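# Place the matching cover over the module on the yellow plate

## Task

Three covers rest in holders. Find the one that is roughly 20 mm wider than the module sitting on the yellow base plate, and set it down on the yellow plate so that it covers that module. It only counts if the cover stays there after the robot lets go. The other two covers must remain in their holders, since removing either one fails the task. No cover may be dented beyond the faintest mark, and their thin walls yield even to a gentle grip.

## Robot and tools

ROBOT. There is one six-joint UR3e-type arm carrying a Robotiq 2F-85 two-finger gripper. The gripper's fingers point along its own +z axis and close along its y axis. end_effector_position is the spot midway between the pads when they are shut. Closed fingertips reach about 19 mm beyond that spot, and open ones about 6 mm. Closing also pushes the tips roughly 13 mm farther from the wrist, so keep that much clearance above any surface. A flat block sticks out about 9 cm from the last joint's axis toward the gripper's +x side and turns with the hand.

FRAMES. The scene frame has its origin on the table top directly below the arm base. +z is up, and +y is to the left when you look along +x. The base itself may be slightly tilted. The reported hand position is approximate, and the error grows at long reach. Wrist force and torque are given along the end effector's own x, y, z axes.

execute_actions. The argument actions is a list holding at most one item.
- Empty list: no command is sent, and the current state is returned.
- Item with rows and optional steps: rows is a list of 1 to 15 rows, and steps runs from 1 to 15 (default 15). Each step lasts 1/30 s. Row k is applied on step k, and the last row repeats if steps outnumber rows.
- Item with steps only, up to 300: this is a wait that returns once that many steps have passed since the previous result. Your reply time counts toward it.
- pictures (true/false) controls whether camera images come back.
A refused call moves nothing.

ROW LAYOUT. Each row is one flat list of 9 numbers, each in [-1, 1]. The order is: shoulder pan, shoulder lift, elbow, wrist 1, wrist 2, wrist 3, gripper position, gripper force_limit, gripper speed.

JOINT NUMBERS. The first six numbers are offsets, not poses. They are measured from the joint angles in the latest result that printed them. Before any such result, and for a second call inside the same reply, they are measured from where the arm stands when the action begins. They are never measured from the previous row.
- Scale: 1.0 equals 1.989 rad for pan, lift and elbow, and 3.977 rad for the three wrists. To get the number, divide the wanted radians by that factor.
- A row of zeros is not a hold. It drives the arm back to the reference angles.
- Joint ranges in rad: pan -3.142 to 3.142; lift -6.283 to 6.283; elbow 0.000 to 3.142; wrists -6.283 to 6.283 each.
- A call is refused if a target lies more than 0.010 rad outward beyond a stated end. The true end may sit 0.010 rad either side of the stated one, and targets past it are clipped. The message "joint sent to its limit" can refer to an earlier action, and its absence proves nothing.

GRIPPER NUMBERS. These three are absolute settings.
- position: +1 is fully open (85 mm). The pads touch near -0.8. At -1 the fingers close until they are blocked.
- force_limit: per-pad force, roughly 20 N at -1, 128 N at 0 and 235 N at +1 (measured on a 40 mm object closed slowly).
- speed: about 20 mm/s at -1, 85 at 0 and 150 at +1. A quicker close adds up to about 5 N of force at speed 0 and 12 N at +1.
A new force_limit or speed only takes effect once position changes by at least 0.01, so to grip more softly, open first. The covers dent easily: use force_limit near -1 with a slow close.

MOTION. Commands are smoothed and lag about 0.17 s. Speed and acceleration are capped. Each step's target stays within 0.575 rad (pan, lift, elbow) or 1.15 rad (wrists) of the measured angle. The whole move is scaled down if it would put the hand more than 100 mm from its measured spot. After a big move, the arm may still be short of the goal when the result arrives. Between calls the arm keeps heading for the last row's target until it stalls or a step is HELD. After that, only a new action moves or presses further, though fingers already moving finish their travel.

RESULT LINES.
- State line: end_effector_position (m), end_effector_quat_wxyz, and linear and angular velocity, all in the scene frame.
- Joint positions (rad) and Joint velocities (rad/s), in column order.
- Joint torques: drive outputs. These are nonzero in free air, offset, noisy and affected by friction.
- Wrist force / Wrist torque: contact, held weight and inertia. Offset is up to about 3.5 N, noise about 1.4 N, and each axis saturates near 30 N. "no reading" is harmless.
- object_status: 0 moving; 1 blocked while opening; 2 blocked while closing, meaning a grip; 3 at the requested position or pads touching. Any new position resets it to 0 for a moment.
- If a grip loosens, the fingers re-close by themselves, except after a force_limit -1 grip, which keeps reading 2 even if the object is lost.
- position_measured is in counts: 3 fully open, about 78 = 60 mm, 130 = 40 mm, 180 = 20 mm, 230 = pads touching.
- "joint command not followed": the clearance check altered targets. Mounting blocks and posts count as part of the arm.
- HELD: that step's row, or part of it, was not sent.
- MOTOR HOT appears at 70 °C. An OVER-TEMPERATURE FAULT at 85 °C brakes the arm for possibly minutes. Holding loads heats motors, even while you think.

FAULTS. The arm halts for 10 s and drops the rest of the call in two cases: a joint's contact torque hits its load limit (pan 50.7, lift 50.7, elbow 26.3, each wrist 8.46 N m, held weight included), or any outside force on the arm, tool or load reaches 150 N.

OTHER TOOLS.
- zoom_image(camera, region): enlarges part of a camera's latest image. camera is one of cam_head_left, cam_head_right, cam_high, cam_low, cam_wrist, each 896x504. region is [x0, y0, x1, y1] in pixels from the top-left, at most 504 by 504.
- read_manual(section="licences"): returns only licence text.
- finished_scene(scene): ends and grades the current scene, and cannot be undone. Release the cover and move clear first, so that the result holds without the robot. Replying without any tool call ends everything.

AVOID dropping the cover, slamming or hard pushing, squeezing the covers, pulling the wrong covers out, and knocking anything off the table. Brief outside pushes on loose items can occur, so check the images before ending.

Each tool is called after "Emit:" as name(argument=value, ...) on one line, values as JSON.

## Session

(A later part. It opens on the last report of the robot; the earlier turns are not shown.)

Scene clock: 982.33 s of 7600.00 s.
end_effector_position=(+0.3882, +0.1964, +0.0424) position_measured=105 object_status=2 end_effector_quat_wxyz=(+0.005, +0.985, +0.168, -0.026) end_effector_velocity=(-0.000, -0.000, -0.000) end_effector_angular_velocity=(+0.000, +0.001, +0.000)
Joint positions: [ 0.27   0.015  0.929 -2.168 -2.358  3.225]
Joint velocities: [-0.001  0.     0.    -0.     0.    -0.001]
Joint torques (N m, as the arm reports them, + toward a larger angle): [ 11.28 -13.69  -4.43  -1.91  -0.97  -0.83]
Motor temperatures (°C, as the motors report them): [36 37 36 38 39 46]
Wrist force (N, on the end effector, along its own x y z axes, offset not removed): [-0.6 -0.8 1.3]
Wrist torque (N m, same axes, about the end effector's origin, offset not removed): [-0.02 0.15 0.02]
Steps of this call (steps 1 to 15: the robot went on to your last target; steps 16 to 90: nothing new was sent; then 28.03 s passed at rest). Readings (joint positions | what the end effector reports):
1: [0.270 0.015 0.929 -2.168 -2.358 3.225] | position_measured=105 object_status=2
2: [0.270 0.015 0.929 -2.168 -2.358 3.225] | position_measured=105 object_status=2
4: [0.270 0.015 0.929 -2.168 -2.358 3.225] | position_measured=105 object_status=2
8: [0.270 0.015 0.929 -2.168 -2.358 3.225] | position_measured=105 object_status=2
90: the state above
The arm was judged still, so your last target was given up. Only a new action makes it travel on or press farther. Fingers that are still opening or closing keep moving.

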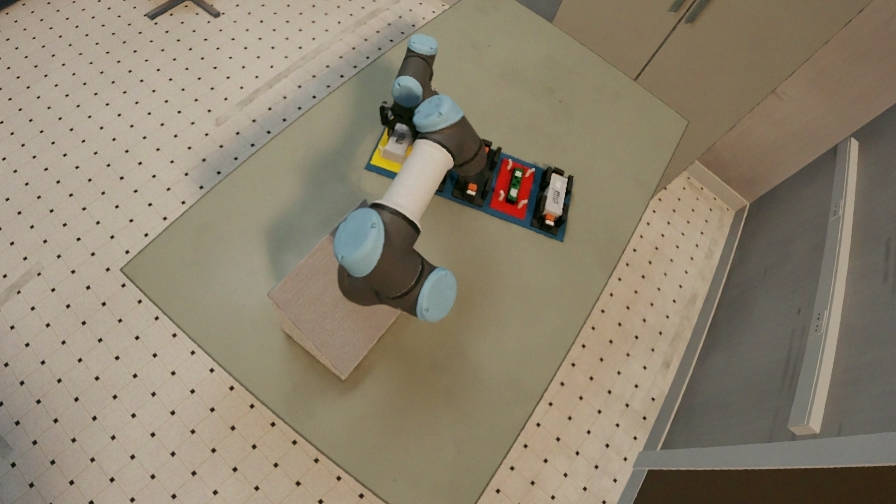

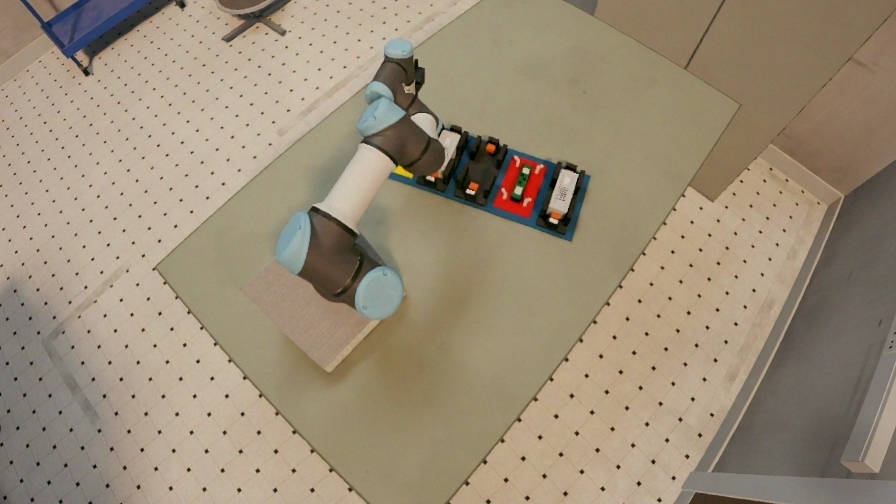

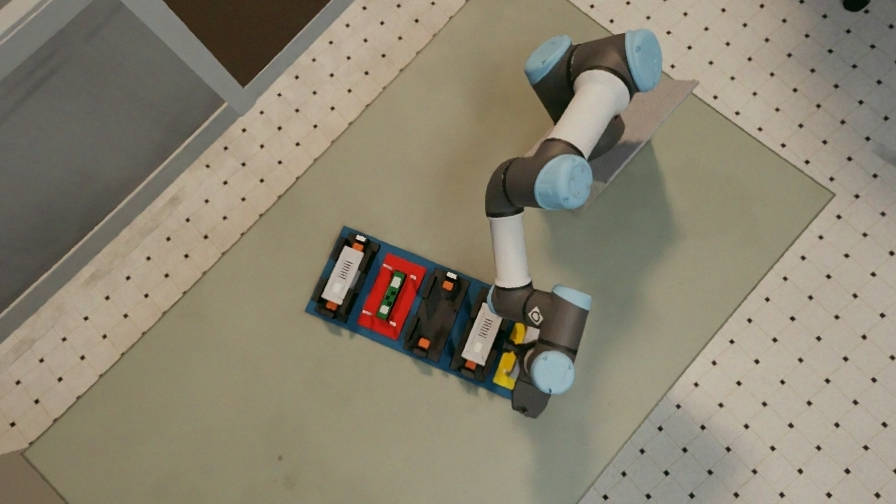

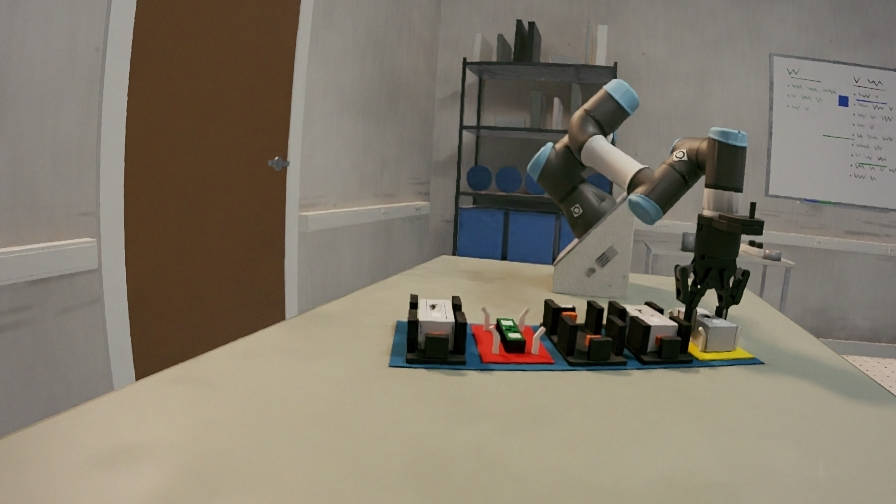

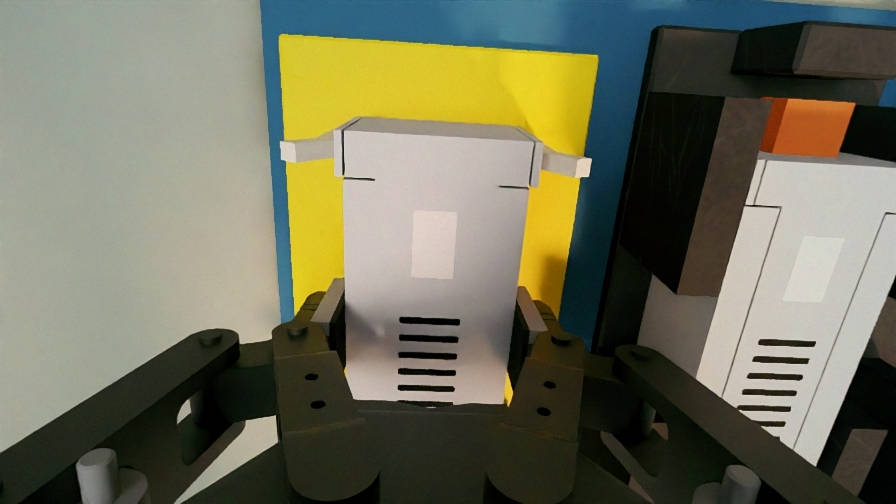

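Emit:
execute_actions(actions=[{"rows": [[-0.0003,0.0004,0.0001,-0.0004,-0.00005,-0.0002,-0.98,-0.88,-1],[-0.0005,0.0007,0.0002,-0.0007,-0.0001,-0.00035,-0.98,-0.88,-1],[-0.00079,0.00099,0.00029,-0.00101,-0.00014,-0.00052,-0.98,-0.88,-1],[-0.00079,0.00099,0.00029,-0.00101,-0.00014,-0.00052,-0.98,-0.88,-1],[-0.00079,0.00099,0.00029,-0.00101,-0.00014,-0.00052,-0.98,-0.88,-1],[-0.00079,0.00099,0.00029,-0.00101,-0.00014,-0.00052,-0.98,-0.88,-1],[-0.00079,0.00099,0.00029,-0.00101,-0.00014,-0.00052,-0.98,-0.88,-1],[-0.00079,0.00099,0.00029,-0.00101,-0.00014,-0.00052,-0.98,-0.88,-1],[-0.00079,0.00099,0.00029,-0.00101,-0.00014,-0.00052,-0.98,-0.88,-1],[-0.00079,0.00099,0.00029,-0.00101,-0.00014,-0.00052,0.6,-0.88,-1]], "steps": 15}], pictures=false)

Emit:
execute_actions(actions=[{"steps": 25}])

Scene clock: 991.67 s of 7600.00 s.
end_effector_position=(+0.3881, +0.1964, +0.0414) position_measured=99 object_status=0 end_effector_quat_wxyz=(+0.005, +0.985, +0.168, -0.026) end_effector_velocity=(-0.000, +0.000, -0.000) end_effector_angular_velocity=(-0.000, +0.000, +0.001)
Joint positions: [ 0.268  0.017  0.93  -2.172 -2.358  3.223]
Joint velocities: [ 0.001  0.001 -0.     0.     0.    -0.   ]
Joint torques (N m, as the arm reports them, + toward a larger angle): [ 11.24 -13.57  -4.36  -1.97  -1.02  -0.81]
Motor temperatures (°C, as the motors report them): [37 37 36 38 39 46]
Wrist force (N, on the end effector, along its own x y z axes, offset not removed): [0.2 -1.2 1.5]
Wrist torque (N m, same axes, about the end effector's origin, offset not removed): [-0.16 -0.01 0.02]
Steps of this call (steps 1 to 90: nothing new was sent; then 5.83 s passed at rest; steps 91 to 105: all 15 steps of this action). Readings (joint positions | what the end effector reports):
91: [0.270 0.015 0.929 -2.168 -2.358 3.225] | position_measured=105 object_status=2
92: [0.270 0.016 0.929 -2.168 -2.358 3.225] | position_measured=105 object_status=2
94: [0.270 0.016 0.929 -2.169 -2.358 3.225] | position_measured=105 object_status=2
98: [0.269 0.017 0.930 -2.171 -2.358 3.224] | position_measured=105 object_status=2
105: the state above

Scene clock: 992.50 s of 7600.00 s.
end_effector_position=(+0.3882, +0.1964, +0.0414) position_measured=56 object_status=0 end_effector_quat_wxyz=(+0.005, +0.985, +0.168, -0.026) end_effector_velocity=(-0.000, +0.000, -0.000) end_effector_angular_velocity=(-0.000, +0.001, +0.000)
Joint positions: [ 0.268  0.017  0.93  -2.172 -2.358  3.223]
Joint velocities: [ 0.     0.     0.     0.001 -0.     0.001]
Joint torques (N m, as the arm reports them, + toward a larger angle): [ 10.85 -13.26  -4.38  -1.92  -0.98  -0.84]
Motor temperatures (°C, as the motors report them): [37 37 36 38 39 46]
Wrist force (N, on the end effector, along its own x y z axes, offset not removed): [-0.1 -1.0 -1.0]
Wrist torque (N m, same axes, about the end effector's origin, offset not removed): [-0.07 0.06 -0.01]
Steps of this call (steps 1 to 15: the robot went on to your last target; steps 16 to 25: nothing new was sent). Readings (joint positions | what the end effector reports):
1: [0.268 0.017 0.930 -2.172 -2.358 3.223] | position_measured=98 object_status=0
2: [0.268 0.017 0.930 -2.172 -2.358 3.223] | position_measured=96 object_status=0
4: [0.268 0.017 0.930 -2.172 -2.358 3.223] | position_measured=93 object_status=0
8: [0.268 0.017 0.930 -2.172 -2.358 3.223] | position_measured=86 object_status=0
25: the state above
The arm was judged still, so your last target was given up. Only a new action makes it travel on or press farther. Fingers that are still opening or closing keep moving.

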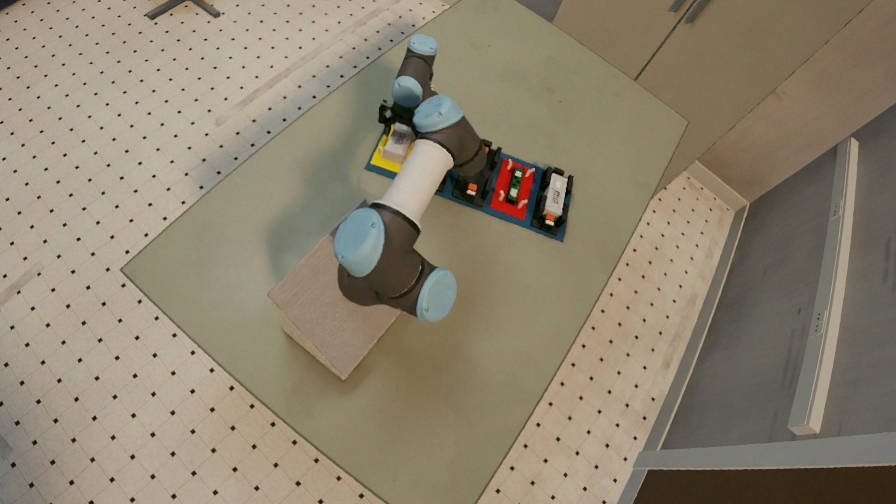

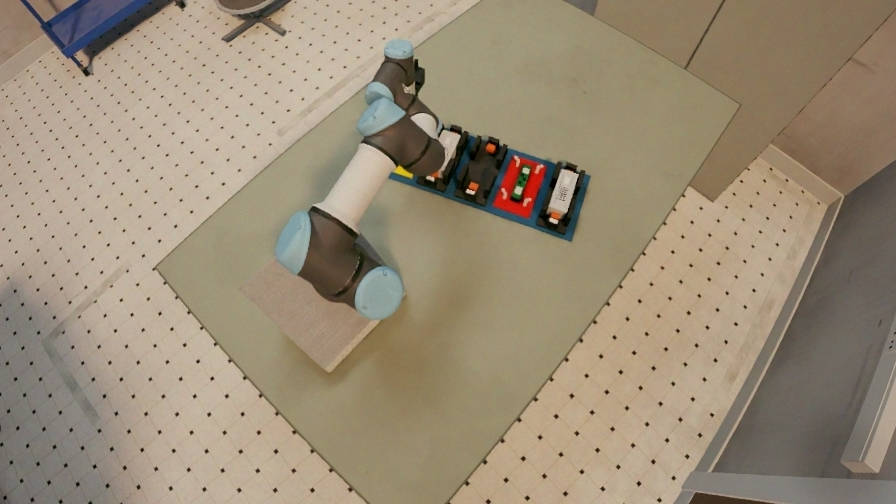

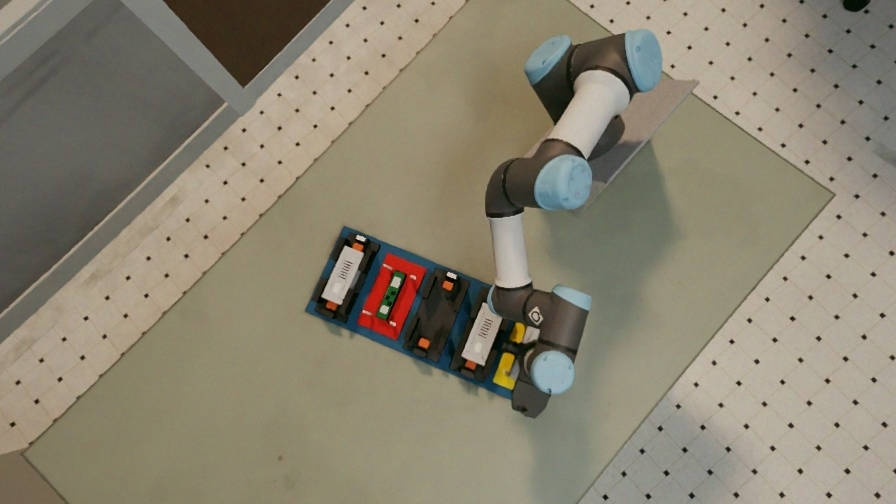

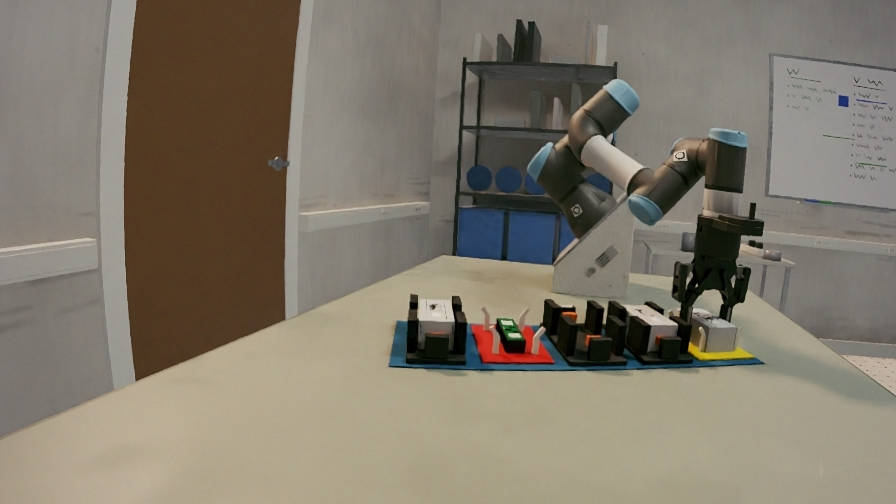

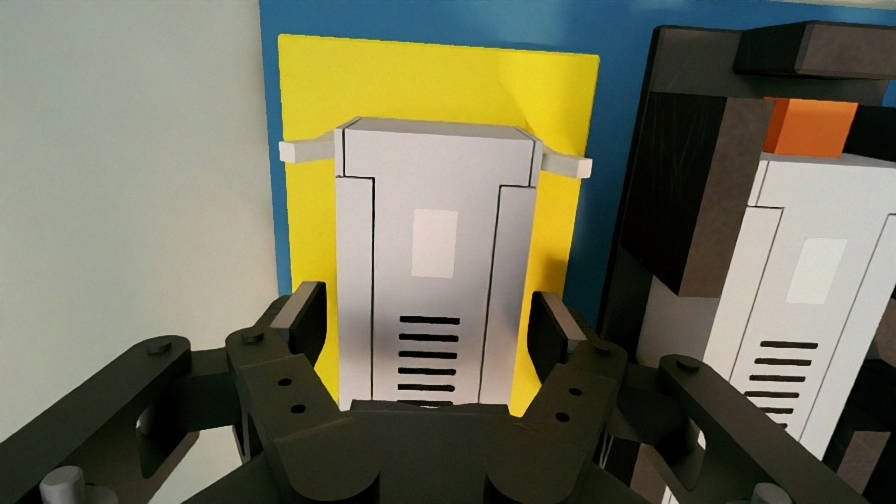

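Emit:
execute_actions(actions=[{"rows": [[0.0012,-0.0014,-0.0007,0.0016,0.0002,0.0008,0.6,-0.88,-1],[0.0035,-0.0041,-0.002,0.0047,0.0006,0.0023,0.6,-0.88,-1],[0.006,-0.007,-0.0034,0.008,0.0011,0.0039,0.6,-0.88,-1],[0.0085,-0.0099,-0.0048,0.0113,0.0015,0.0056,0.6,-0.88,-1],[0.011,-0.0128,-0.0063,0.0146,0.002,0.0072,0.6,-0.88,-1],[0.0135,-0.0157,-0.0077,0.0179,0.0024,0.0088,0.6,-0.88,-1],[0.016,-0.0186,-0.0091,0.0212,0.0029,0.0105,0.6,-0.88,-1],[0.0185,-0.0215,-0.0105,0.0246,0.0033,0.0121,0.6,-0.88,-1],[0.021,-0.0244,-0.012,0.0279,0.0038,0.0138,0.6,-0.88,-1],[0.0228,-0.0265,-0.013,0.0303,0.0041,0.0149,0.6,-0.88,-1],[0.0235,-0.0273,-0.0134,0.0312,0.0042,0.0154,0.6,-0.88,-1]], "steps": 15}], pictures=false)

Emit:
execute_actions(actions=[{"steps": 10}])

Emit:
zoom_image(camera="cam_low", region=[640, 270, 800, 380])

Scene clock: 1006.50 s of 7600.00 s.
end_effector_position=(+0.3882, +0.1964, +0.0680) position_measured=53 object_status=3 end_effector_quat_wxyz=(+0.005, +0.985, +0.168, -0.026) end_effector_velocity=(-0.001, -0.001, +0.030) end_effector_angular_velocity=(-0.001, -0.000, +0.001)
Joint positions: [ 0.31  -0.031  0.906 -2.062 -2.343  3.277]
Joint velocities: [ 0.046 -0.054 -0.026  0.122  0.016  0.06 ]
Joint torques (N m, as the arm reports them, + toward a larger angle): [ 15.56 -16.47  -8.83  -0.4    0.94   0.87]
Motor temperatures (°C, as the motors report them): [37 37 36 38 39 46]
Wrist force (N, on the end effector, along its own x y z axes, offset not removed): [-0.3 -0.8 -0.7]
Wrist torque (N m, same axes, about the end effector's origin, offset not removed): [-0.09 0.07 -0.02]
Steps of this call (steps 1 to 90: nothing new was sent; then 10.50 s passed at rest; steps 91 to 105: all 15 steps of this action). Readings (joint positions | what the end effector reports):
91: [0.268 0.017 0.930 -2.172 -2.358 3.223] | position_measured=53 object_status=3
92: [0.269 0.017 0.930 -2.171 -2.358 3.223] | position_measured=53 object_status=3
94: [0.272 0.013 0.928 -2.162 -2.357 3.228] | position_measured=53 object_status=3
98: [0.286 -0.003 0.920 -2.126 -2.352 3.246] | position_measured=53 object_status=3
105: the state above

Scene clock: 1006.83 s of 7600.00 s.
end_effector_position=(+0.3880, +0.1963, +0.0713) position_measured=53 object_status=3 end_effector_quat_wxyz=(+0.005, +0.985, +0.168, -0.026) end_effector_velocity=(+0.000, +0.000, +0.002) end_effector_angular_velocity=(+0.001, -0.002, +0.001)
Joint positions: [ 0.315 -0.037  0.903 -2.049 -2.342  3.284]
Joint velocities: [ 0.004 -0.003 -0.002  0.005  0.001  0.003]
Joint torques (N m, as the arm reports them, + toward a larger angle): [ 16.53 -17.08  -8.57  -0.51   0.89   0.88]
Motor temperatures (°C, as the motors report them): [37 37 36 38 39 46]
Wrist force (N, on the end effector, along its own x y z axes, offset not removed): [0.2 -0.7 1.0]
Wrist torque (N m, same axes, about the end effector's origin, offset not removed): [-0.08 -0.01 -0.01]
Steps of this call (steps 1 to 10: the robot went on to your last target). Readings (joint positions | what the end effector reports):
1: [0.311 -0.032 0.905 -2.059 -2.343 3.279] | position_measured=53 object_status=3
2: [0.312 -0.033 0.905 -2.056 -2.343 3.281] | position_measured=53 object_status=3
4: [0.313 -0.035 0.904 -2.052 -2.342 3.282] | position_measured=53 object_status=3
8: [0.315 -0.036 0.903 -2.049 -2.342 3.284] | position_measured=53 object_status=3
10: the state above

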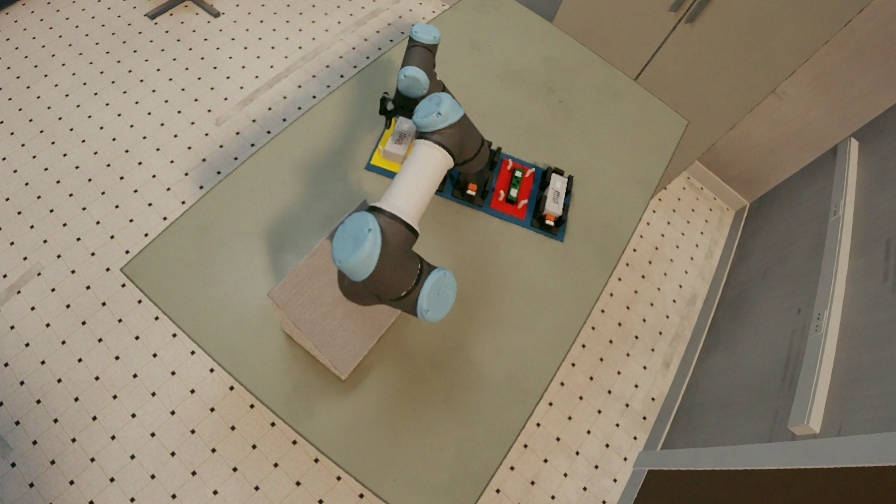

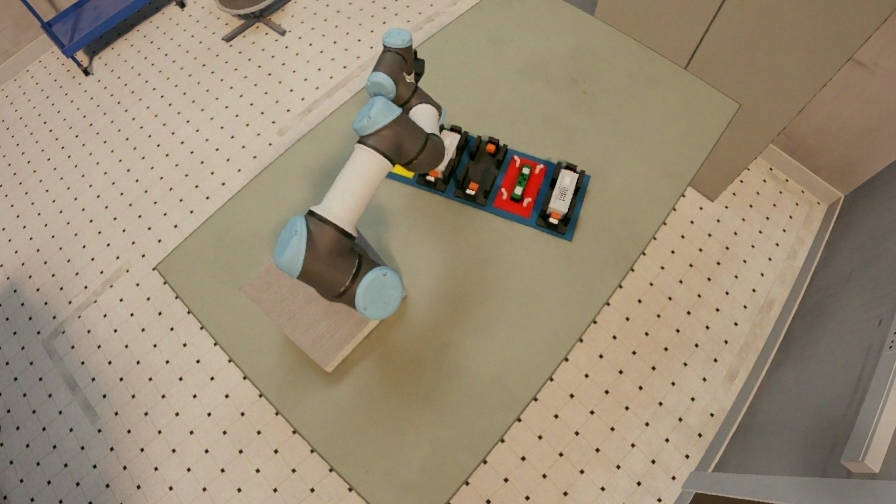

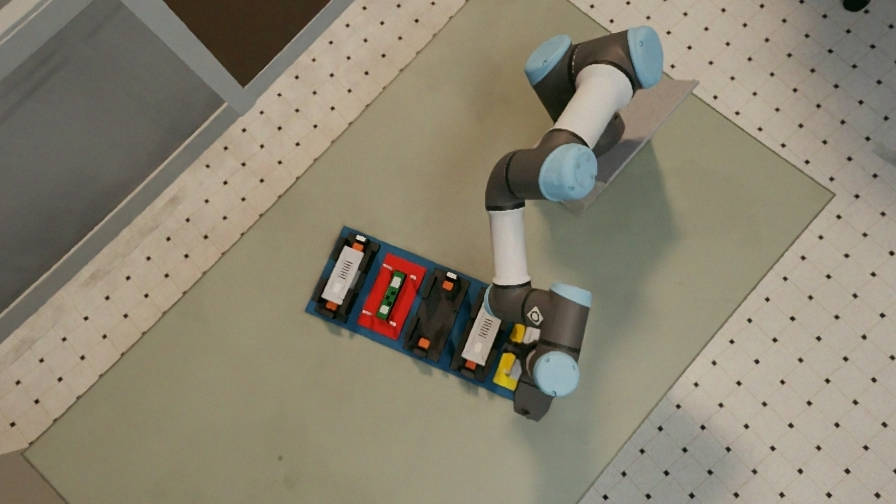

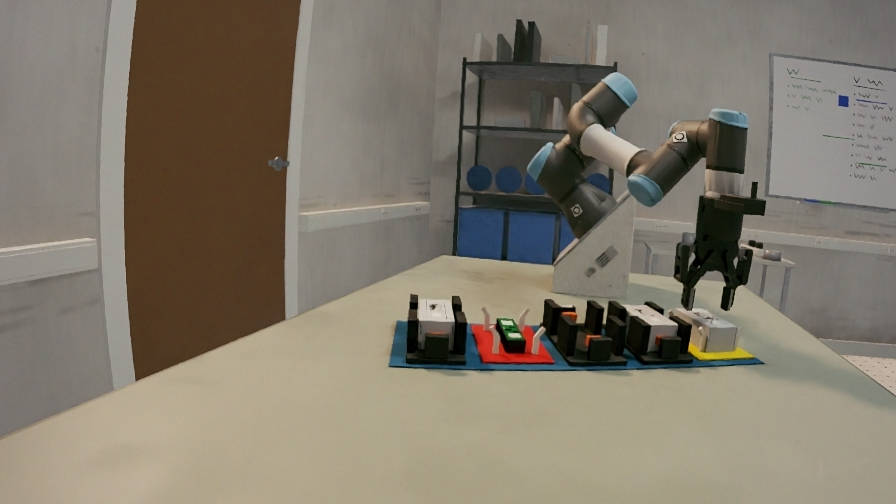

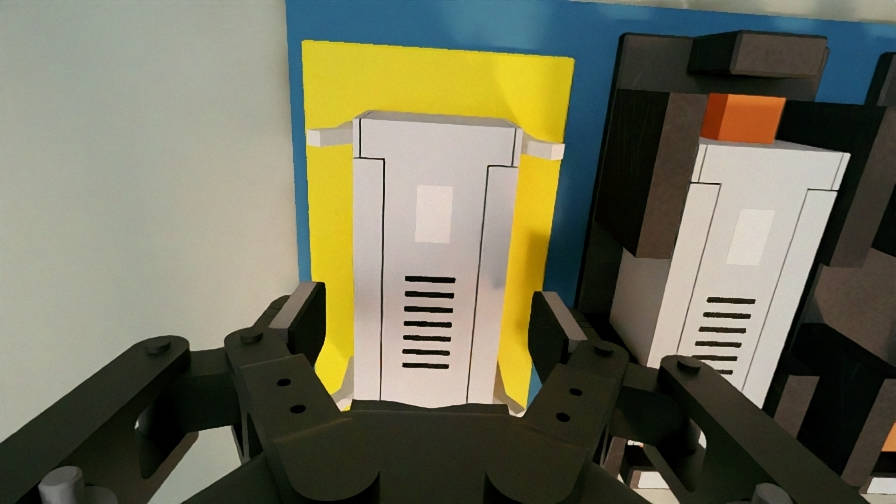

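Region (640, 270, 800, 380) of cam_low's 896x504 image, scaled by 3.150, with more detail than that image has; it fills the top 346 rows of this view, and the rest is white.

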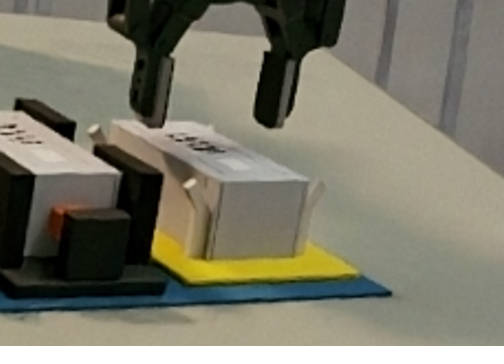

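Emit:
finished_scene(scene=1)

The scene is finished: the task was done.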